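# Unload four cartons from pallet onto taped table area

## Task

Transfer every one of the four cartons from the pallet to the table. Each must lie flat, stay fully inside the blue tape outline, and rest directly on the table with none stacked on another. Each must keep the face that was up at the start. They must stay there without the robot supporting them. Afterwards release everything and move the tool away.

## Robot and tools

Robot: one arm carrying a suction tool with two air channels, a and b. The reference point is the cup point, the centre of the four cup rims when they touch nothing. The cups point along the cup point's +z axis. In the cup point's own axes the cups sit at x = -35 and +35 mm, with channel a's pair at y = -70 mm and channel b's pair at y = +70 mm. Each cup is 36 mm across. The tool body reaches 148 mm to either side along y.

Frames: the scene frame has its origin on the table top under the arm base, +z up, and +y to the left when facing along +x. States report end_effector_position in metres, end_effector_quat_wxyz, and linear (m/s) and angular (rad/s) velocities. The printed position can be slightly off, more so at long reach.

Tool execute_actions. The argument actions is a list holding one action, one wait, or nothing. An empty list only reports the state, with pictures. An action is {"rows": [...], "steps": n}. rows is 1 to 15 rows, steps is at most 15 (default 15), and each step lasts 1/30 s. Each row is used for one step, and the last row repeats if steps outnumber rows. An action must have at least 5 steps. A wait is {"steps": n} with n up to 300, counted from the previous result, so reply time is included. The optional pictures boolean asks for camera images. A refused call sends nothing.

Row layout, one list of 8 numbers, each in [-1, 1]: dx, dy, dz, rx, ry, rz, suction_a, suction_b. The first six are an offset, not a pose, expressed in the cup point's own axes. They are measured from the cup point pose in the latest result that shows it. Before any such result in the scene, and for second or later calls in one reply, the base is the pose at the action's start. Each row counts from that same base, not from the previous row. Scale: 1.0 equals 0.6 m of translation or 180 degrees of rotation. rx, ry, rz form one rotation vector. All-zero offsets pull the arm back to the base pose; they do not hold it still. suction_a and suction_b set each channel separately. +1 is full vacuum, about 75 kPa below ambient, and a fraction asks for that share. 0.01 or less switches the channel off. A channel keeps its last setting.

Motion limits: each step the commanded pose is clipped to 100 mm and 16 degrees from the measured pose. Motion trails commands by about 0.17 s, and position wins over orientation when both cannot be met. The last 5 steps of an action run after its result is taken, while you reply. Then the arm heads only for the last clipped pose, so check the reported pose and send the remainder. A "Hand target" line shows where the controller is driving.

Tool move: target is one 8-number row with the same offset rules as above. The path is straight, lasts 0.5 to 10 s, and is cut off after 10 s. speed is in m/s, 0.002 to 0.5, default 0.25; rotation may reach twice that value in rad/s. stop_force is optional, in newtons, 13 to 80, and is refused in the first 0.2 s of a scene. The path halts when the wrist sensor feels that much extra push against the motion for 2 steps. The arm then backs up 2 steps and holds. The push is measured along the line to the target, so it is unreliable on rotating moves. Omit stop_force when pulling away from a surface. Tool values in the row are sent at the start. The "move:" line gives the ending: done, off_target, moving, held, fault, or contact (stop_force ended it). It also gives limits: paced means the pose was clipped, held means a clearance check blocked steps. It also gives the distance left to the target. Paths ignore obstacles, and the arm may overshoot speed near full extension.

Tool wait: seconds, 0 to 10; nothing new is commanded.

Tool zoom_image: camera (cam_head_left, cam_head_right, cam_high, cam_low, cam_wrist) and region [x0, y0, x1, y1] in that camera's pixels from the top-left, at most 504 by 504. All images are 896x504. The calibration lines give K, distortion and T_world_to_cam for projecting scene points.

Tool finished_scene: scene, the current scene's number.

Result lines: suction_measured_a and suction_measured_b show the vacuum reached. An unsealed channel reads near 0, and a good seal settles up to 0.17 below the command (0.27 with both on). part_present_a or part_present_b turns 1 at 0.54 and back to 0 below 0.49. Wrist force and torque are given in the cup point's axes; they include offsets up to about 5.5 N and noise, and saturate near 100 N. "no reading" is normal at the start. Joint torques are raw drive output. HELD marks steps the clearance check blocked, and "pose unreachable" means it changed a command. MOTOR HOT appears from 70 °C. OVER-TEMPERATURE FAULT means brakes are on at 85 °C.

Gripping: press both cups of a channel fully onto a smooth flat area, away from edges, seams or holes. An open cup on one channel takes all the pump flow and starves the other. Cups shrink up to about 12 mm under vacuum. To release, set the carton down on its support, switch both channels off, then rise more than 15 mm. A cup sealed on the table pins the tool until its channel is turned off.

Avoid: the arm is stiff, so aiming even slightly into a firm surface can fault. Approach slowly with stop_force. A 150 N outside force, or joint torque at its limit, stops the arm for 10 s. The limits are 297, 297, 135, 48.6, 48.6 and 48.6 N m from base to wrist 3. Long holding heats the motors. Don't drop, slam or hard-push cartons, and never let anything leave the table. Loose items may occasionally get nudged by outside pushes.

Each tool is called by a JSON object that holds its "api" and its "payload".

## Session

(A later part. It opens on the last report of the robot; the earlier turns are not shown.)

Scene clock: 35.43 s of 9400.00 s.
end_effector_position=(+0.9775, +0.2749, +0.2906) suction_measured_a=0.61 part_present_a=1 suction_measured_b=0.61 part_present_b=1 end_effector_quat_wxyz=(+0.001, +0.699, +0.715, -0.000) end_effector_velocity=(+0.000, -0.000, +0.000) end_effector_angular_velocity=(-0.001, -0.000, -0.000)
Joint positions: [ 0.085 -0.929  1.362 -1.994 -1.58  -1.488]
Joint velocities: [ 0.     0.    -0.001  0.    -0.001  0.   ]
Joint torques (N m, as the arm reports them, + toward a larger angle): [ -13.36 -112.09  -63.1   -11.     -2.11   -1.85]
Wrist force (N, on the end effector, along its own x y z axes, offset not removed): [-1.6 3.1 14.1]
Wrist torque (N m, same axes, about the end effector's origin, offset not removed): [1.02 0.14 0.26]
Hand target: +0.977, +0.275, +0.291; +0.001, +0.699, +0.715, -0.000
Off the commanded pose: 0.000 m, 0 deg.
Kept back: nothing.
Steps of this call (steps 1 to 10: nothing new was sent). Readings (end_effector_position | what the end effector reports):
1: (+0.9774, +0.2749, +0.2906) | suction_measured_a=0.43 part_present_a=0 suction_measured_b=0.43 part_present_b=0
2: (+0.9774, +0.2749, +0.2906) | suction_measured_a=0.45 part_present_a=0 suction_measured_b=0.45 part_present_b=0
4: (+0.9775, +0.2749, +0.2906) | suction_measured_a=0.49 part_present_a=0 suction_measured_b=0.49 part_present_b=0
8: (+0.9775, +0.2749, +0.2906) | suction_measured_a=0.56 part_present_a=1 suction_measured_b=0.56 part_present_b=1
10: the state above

{"api": "move", "payload": {"target": [-0.63,-0.115,-0.05,0,0,0,1,1], "speed": 0.4}}

{"api": "move", "payload": {"target": [-0.061,0,0.26,0,0,0,1,1], "speed": 0.3}}

{"api": "move", "payload": {"target": [0,0,0.03,0,0,0,1,1], "speed": 0.01, "stop_force": 14}}

Scene clock: 37.43 s of 9400.00 s.
end_effector_position=(+0.9164, -0.1037, +0.3210) suction_measured_a=0.74 part_present_a=1 suction_measured_b=0.74 part_present_b=1 end_effector_quat_wxyz=(+0.001, +0.699, +0.715, +0.000) end_effector_velocity=(-0.001, -0.003, -0.000) end_effector_angular_velocity=(+0.001, +0.001, -0.001)
Joint positions: [-0.318 -1.095  1.567 -2.037 -1.582 -1.89 ]
Joint velocities: [-0.003 -0.     0.001  0.     0.    -0.002]
Joint torques (N m, as the arm reports them, + toward a larger angle): [ -12.05 -125.35  -59.65   -4.98    3.23   -2.66]
Wrist force (N, on the end effector, along its own x y z axes, offset not removed): [1.8 4.6 19.0]
Wrist torque (N m, same axes, about the end effector's origin, offset not removed): [1.20 -0.41 0.27]
Hand target: +0.916, -0.104, +0.321; +0.001, +0.699, +0.715, +0.000
Off the commanded pose: 0.001 m, 0 deg.
Kept back: nothing.
move: done
camera_calibration (this result's frames):
cam_wrist: T_world_to_cam=[[-0.99768, -0.0680718, 0.0000835897, 0.910183], [-0.0531425, 0.779638, 0.623972, -0.029796], [-0.0425401, 0.62252, -0.781447, 0.488872], [0, 0, 0, 1]] pos_world=[0.927285, -0.219144, 0.400543]

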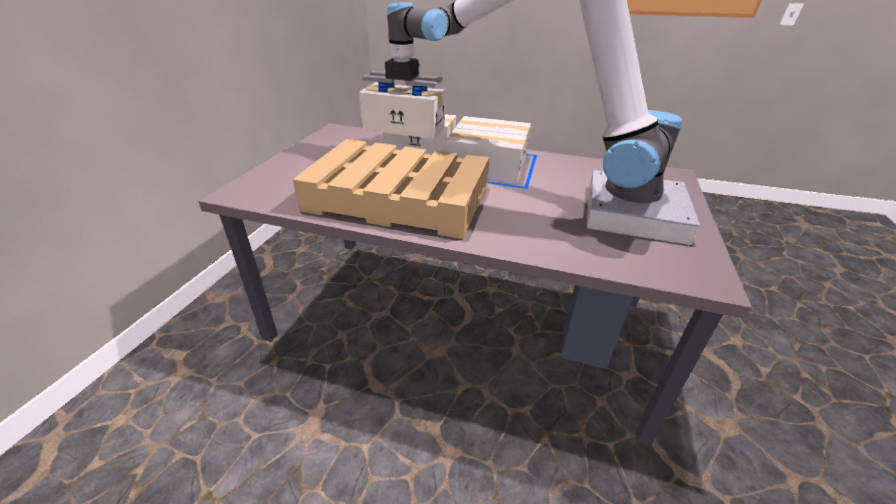

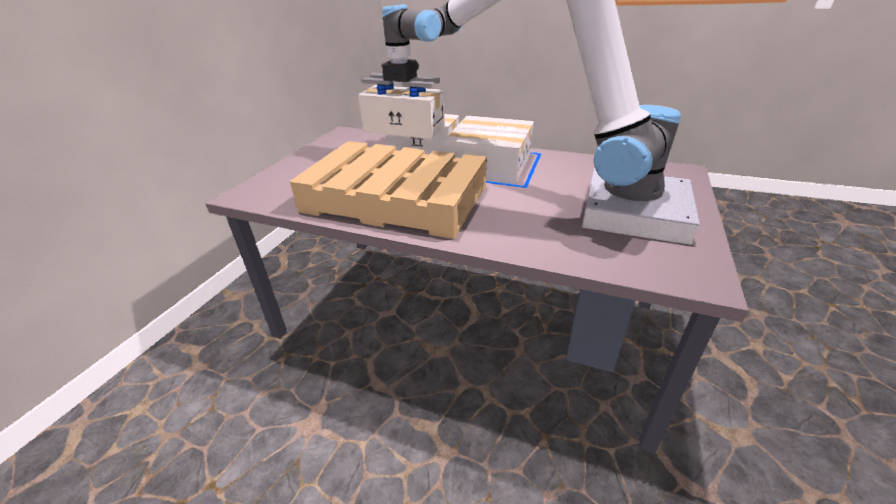

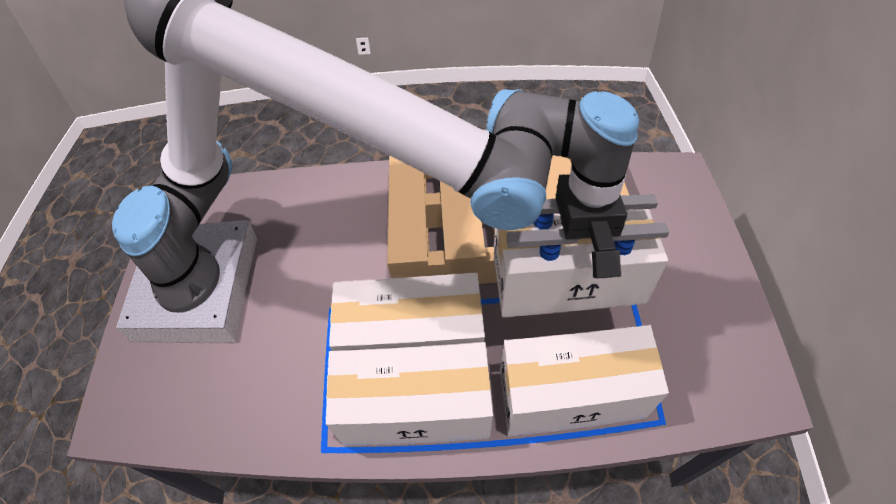

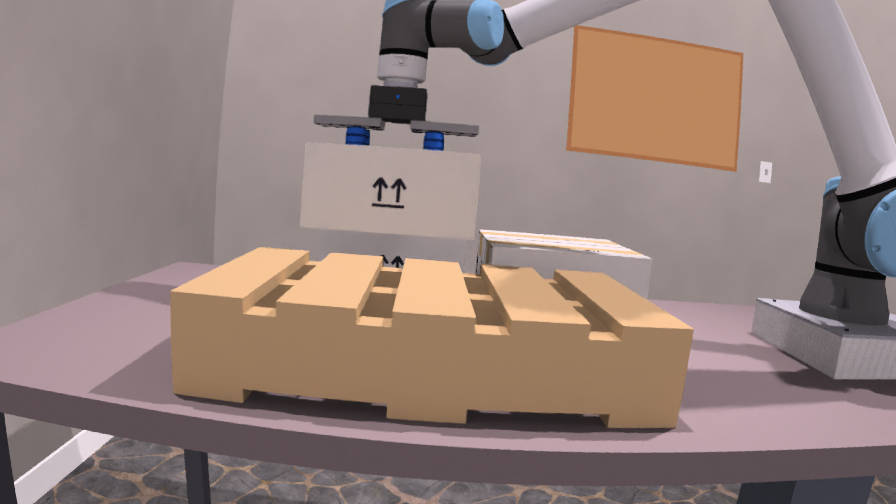

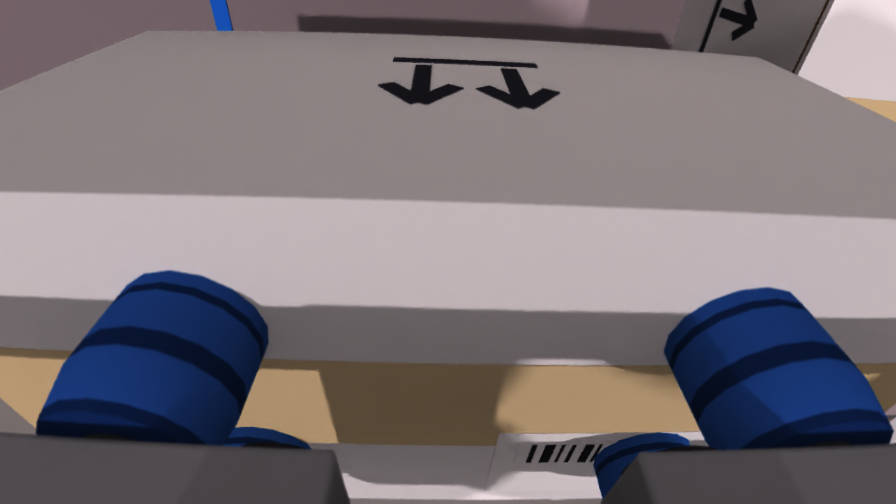

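Scene clock: 38.70 s of 9400.00 s.
end_effector_position=(+0.9175, -0.1404, +0.1655) suction_measured_a=0.74 part_present_a=1 suction_measured_b=0.74 part_present_b=1 end_effector_quat_wxyz=(+0.001, +0.699, +0.715, +0.000) end_effector_velocity=(-0.000, -0.000, -0.004) end_effector_angular_velocity=(+0.002, +0.000, -0.001)
Joint positions: [-0.358 -0.949  1.649 -2.266 -1.582 -1.93 ]
Joint velocities: [-0.001  0.003  0.002 -0.004  0.002  0.   ]
Joint torques (N m, as the arm reports them, + toward a larger angle): [-14.79 -99.41 -51.42  -9.85   3.11  -2.07]
Wrist force (N, on the end effector, along its own x y z axes, offset not removed): [-2.4 1.1 14.5]
Wrist torque (N m, same axes, about the end effector's origin, offset not removed): [0.63 0.22 0.17]
Hand target: +0.918, -0.141, +0.165; +0.001, +0.699, +0.715, +0.000
Off the commanded pose: 0.001 m, 0 deg.
Kept back: nothing.
move: done
camera_calibration (this result's frames):
cam_wrist: T_world_to_cam=[[-0.99768, -0.0680711, 0.000045517, 0.908865], [-0.0531629, 0.779598, 0.62402, 0.0959289], [-0.0425132, 0.622571, -0.781408, 0.390282], [0, 0, 0, 1]] pos_world=[0.928449, -0.255897, 0.245067]

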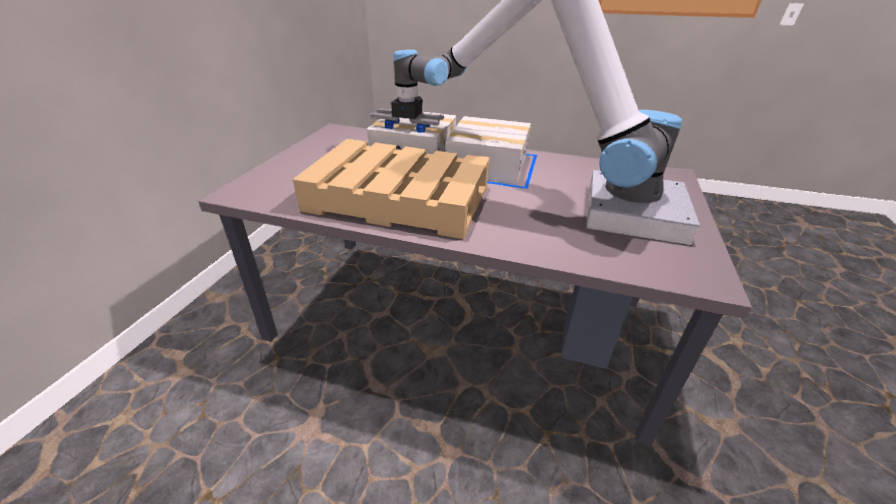

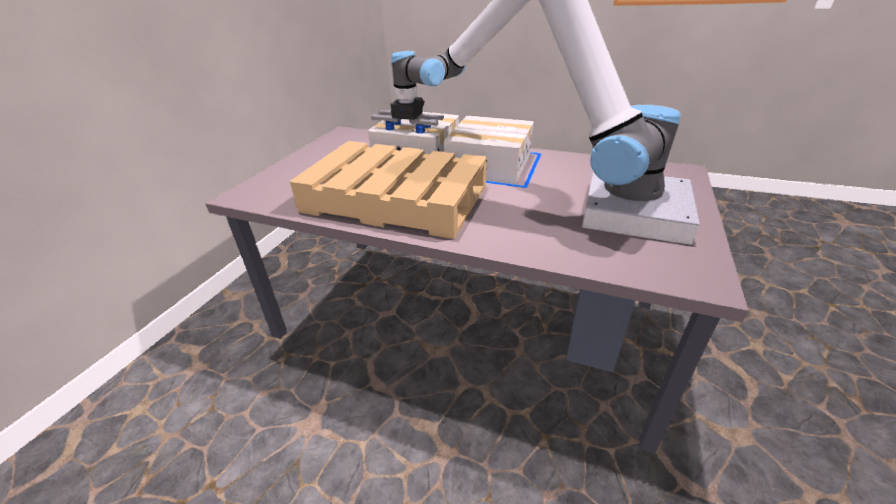

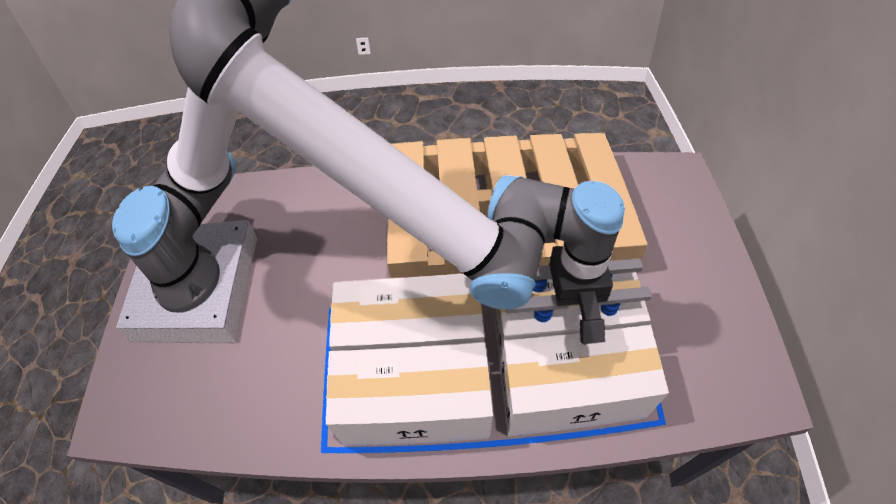

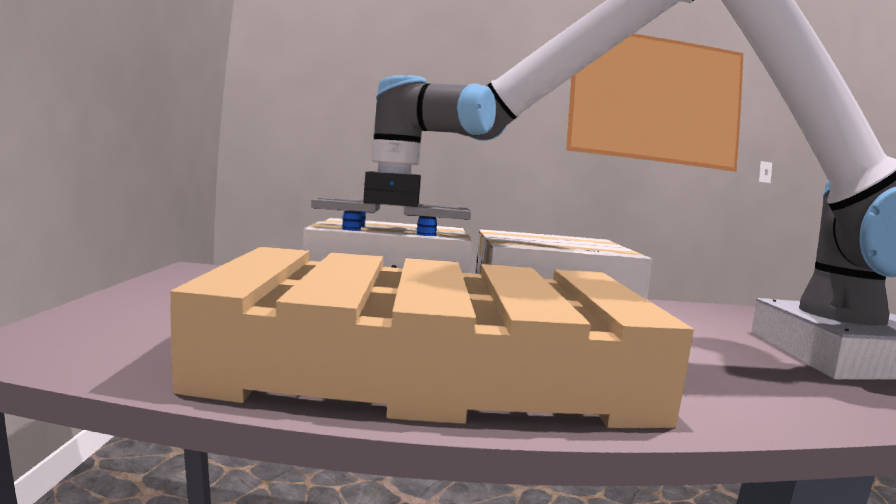

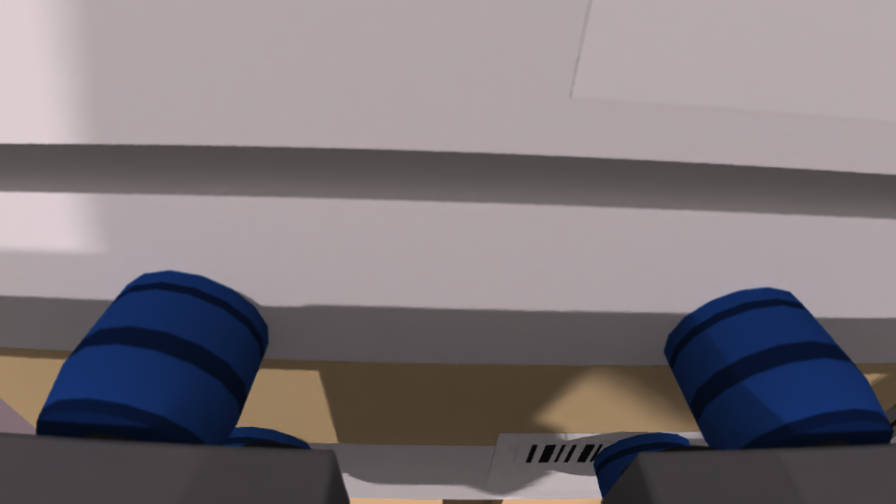

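Scene clock: 39.73 s of 9400.00 s.
end_effector_position=(+0.9177, -0.1405, +0.1593) suction_measured_a=0.74 part_present_a=1 suction_measured_b=0.74 part_present_b=1 end_effector_quat_wxyz=(+0.001, +0.699, +0.715, +0.000) end_effector_velocity=(-0.002, +0.001, +0.000) end_effector_angular_velocity=(+0.002, +0.004, -0.000)
Joint positions: [-0.358 -0.942  1.651 -2.275 -1.582 -1.93 ]
Joint velocities: [-0.    -0.001  0.001  0.005  0.     0.   ]
Joint torques (N m, as the arm reports them, + toward a larger angle): [ -14.58 -102.29  -38.53   -2.82    2.72   -1.94]
Wrist force (N, on the end effector, along its own x y z axes, offset not removed): [-5.8 11.0 -20.8]
Wrist torque (N m, same axes, about the end effector's origin, offset not removed): [4.90 1.60 0.35]
Hand target: +0.918, -0.140, +0.160; +0.001, +0.699, +0.715, +0.000
Off the commanded pose: 0.012 m, 0 deg.
Kept back: nothing.
move: contact
camera_calibration (this result's frames):
cam_wrist: T_world_to_cam=[[-0.99768, -0.0680749, -0.000293928, 0.909058], [-0.0533833, 0.779671, 0.62391, 0.100096], [-0.0422434, 0.622478, -0.781496, 0.385212], [0, 0, 0, 1]] pos_world=[0.928565, -0.255944, 0.238858]

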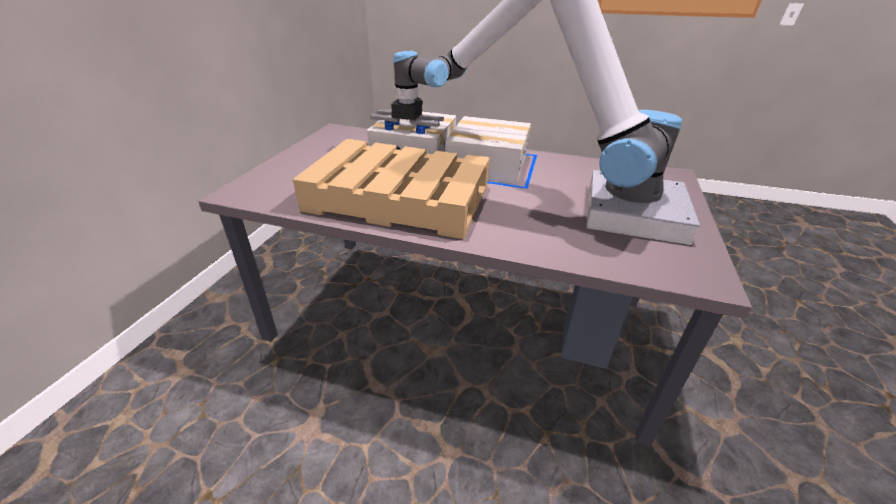

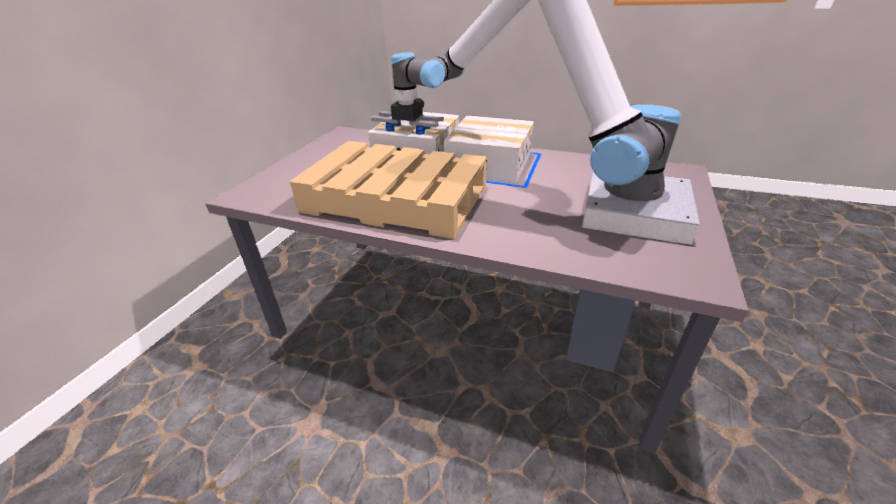

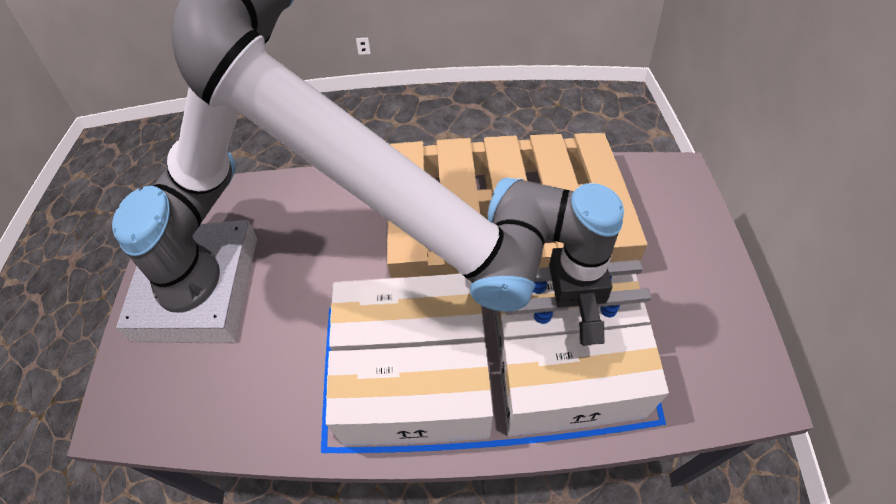

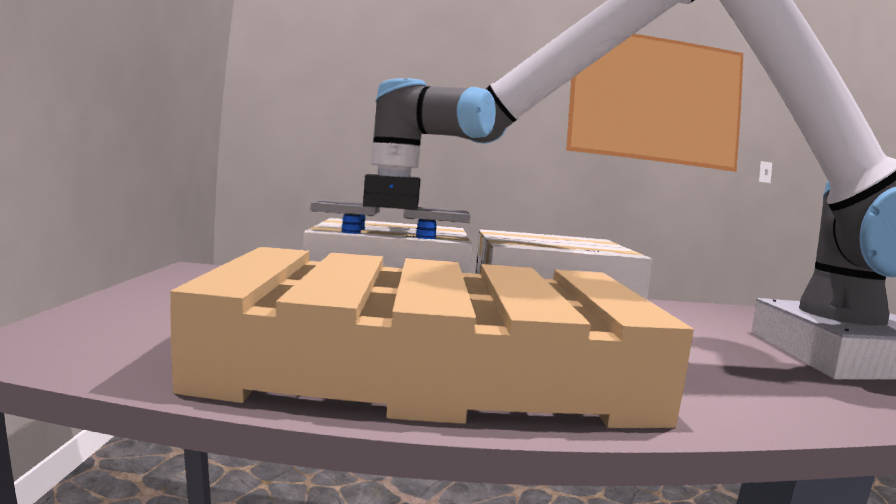

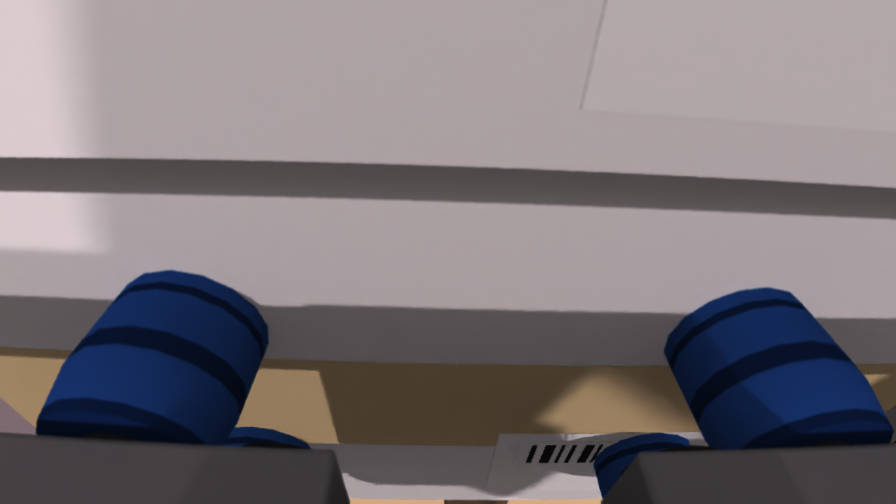

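{"api": "execute_actions", "payload": {"actions": [{"rows":[[0,0,0,0,0,0,0,0]],"steps":5}]}}

{"api": "move", "payload": {"target": [0,-0.12,-0.5,0,0,0,0,0], "speed": 0.45}}

Scene clock: 39.87 s of 9400.00 s.
end_effector_position=(+0.9176, -0.1404, +0.1594) suction_measured_a=0.74 part_present_a=1 suction_measured_b=0.74 part_present_b=1 end_effector_quat_wxyz=(+0.001, +0.699, +0.715, +0.000) end_effector_velocity=(-0.000, +0.001, +0.001) end_effector_angular_velocity=(+0.001, +0.002, +0.001)
Joint positions: [-0.358 -0.942  1.651 -2.275 -1.582 -1.93 ]
Joint velocities: [ 0.001 -0.001 -0.     0.003  0.    -0.   ]
Joint torques (N m, as the arm reports them, + toward a larger angle): [ -15.35 -105.17  -41.17   -2.64    2.82   -1.9 ]
Wrist force (N, on the end effector, along its own x y z axes, offset not removed): [-0.7 8.1 -12.8]
Wrist torque (N m, same axes, about the end effector's origin, offset not removed): [3.61 1.03 0.21]
Kept back: the last 5 steps of this action.
Steps of this call (steps 1 to 4: nothing new was sent). Readings (end_effector_position | what the end effector reports):
1: (+0.9176, -0.1405, +0.1593) | suction_measured_a=0.74 part_present_a=1 suction_measured_b=0.74 part_present_b=1
2: (+0.9176, -0.1405, +0.1594) | suction_measured_a=0.74 part_present_a=1 suction_measured_b=0.74 part_present_b=1
4: the state above

Scene clock: 41.60 s of 9400.00 s.
end_effector_position=(+0.8449, -0.1414, +0.4591) suction_measured_a=0.00 part_present_a=0 suction_measured_b=0.00 part_present_b=0 end_effector_quat_wxyz=(+0.001, +0.699, +0.715, +0.000) end_effector_velocity=(-0.001, +0.000, +0.002) end_effector_angular_velocity=(+0.001, +0.002, -0.001)
Joint positions: [-0.383 -1.28   1.569 -1.857 -1.582 -1.955]
Joint velocities: [-0.001 -0.002 -0.001  0.005  0.     0.001]
Joint torques (N m, as the arm reports them, + toward a larger angle): [-14.27 -95.17 -64.89  -2.24  -2.82  -1.85]
Wrist force (N, on the end effector, along its own x y z axes, offset not removed): [2.1 4.5 -3.1]
Wrist torque (N m, same axes, about the end effector's origin, offset not removed): [0.58 -0.25 0.35]
Hand target: +0.845, -0.141, +0.460; +0.001, +0.699, +0.715, +0.000
Off your previous action's commanded pose: 0.001 m, 0 deg at its last step (step 5 of this call).
Off the commanded pose: 0.001 m, 0 deg.
Kept back: nothing.
move: done
camera_calibration (this result's frames):
cam_wrist: T_world_to_cam=[[-0.997681, -0.068059, -0.00104718, 0.836814], [-0.0538507, 0.779804, 0.623704, -0.0896128], [-0.0416321, 0.622314, -0.78166, 0.616546], [0, 0, 0, 1]] pos_world=[0.855716, -0.256852, 0.538698]

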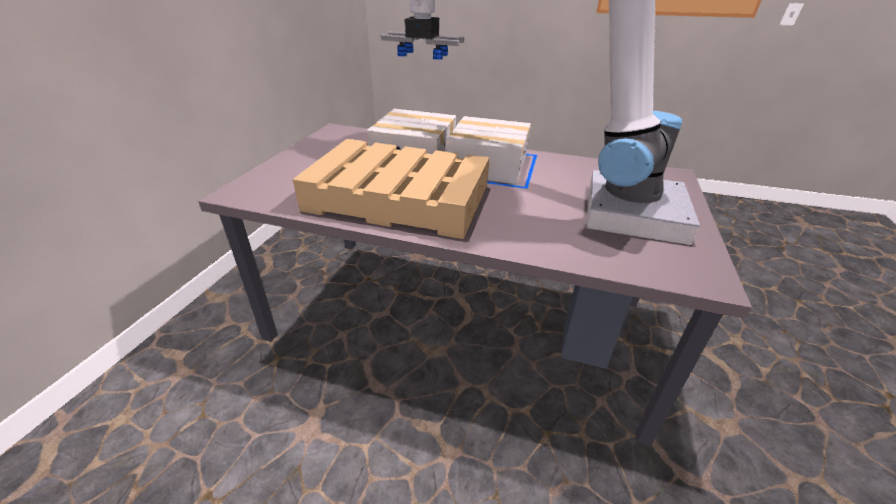

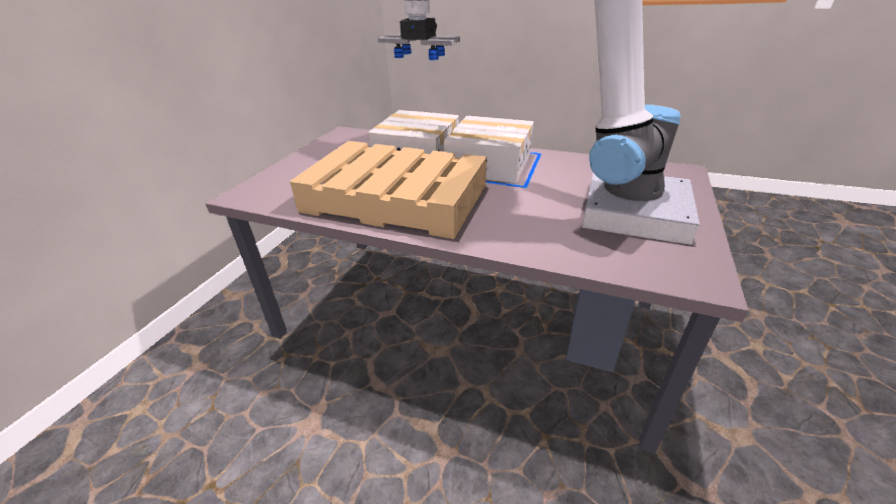

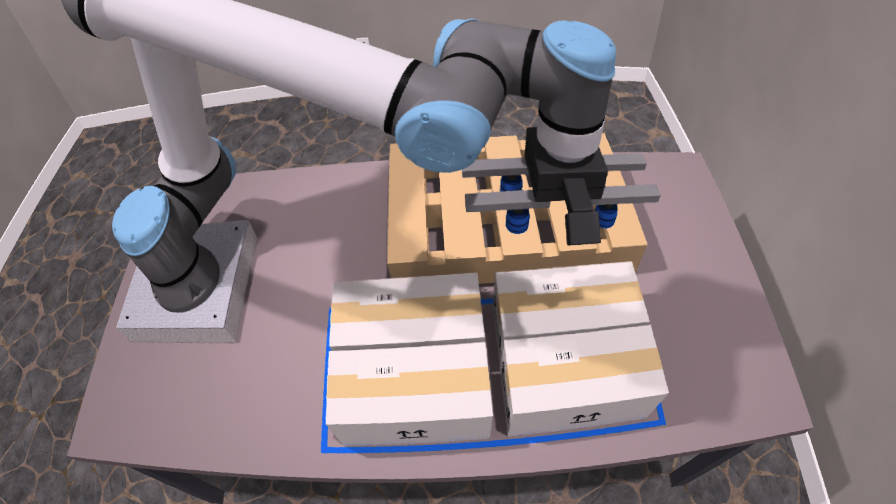

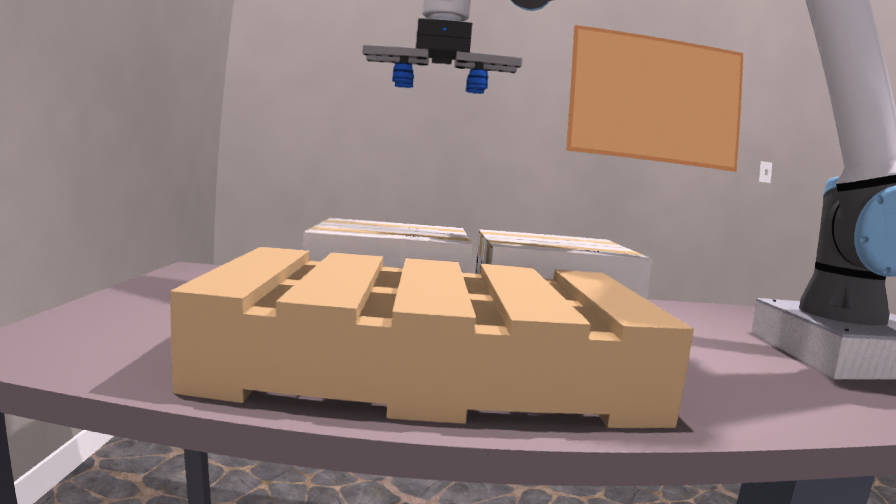

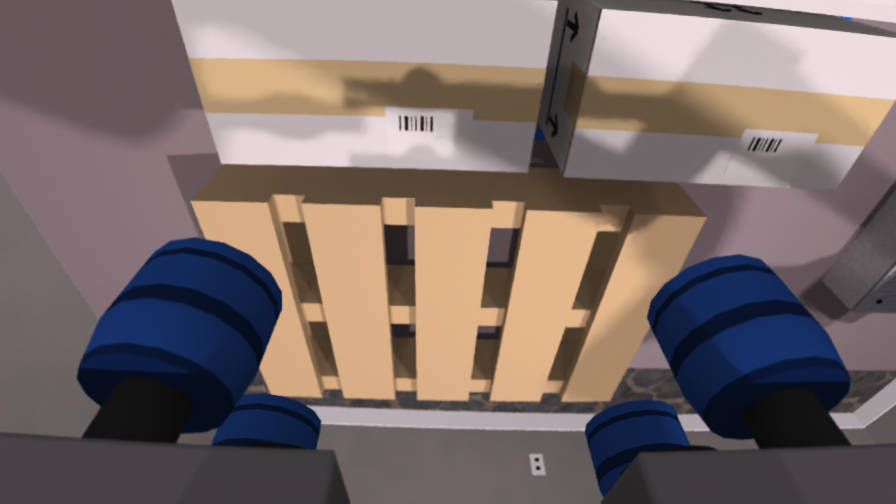

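{"api": "finished_scene", "payload": {"scene": 2}}

The scene is finished: the task was done.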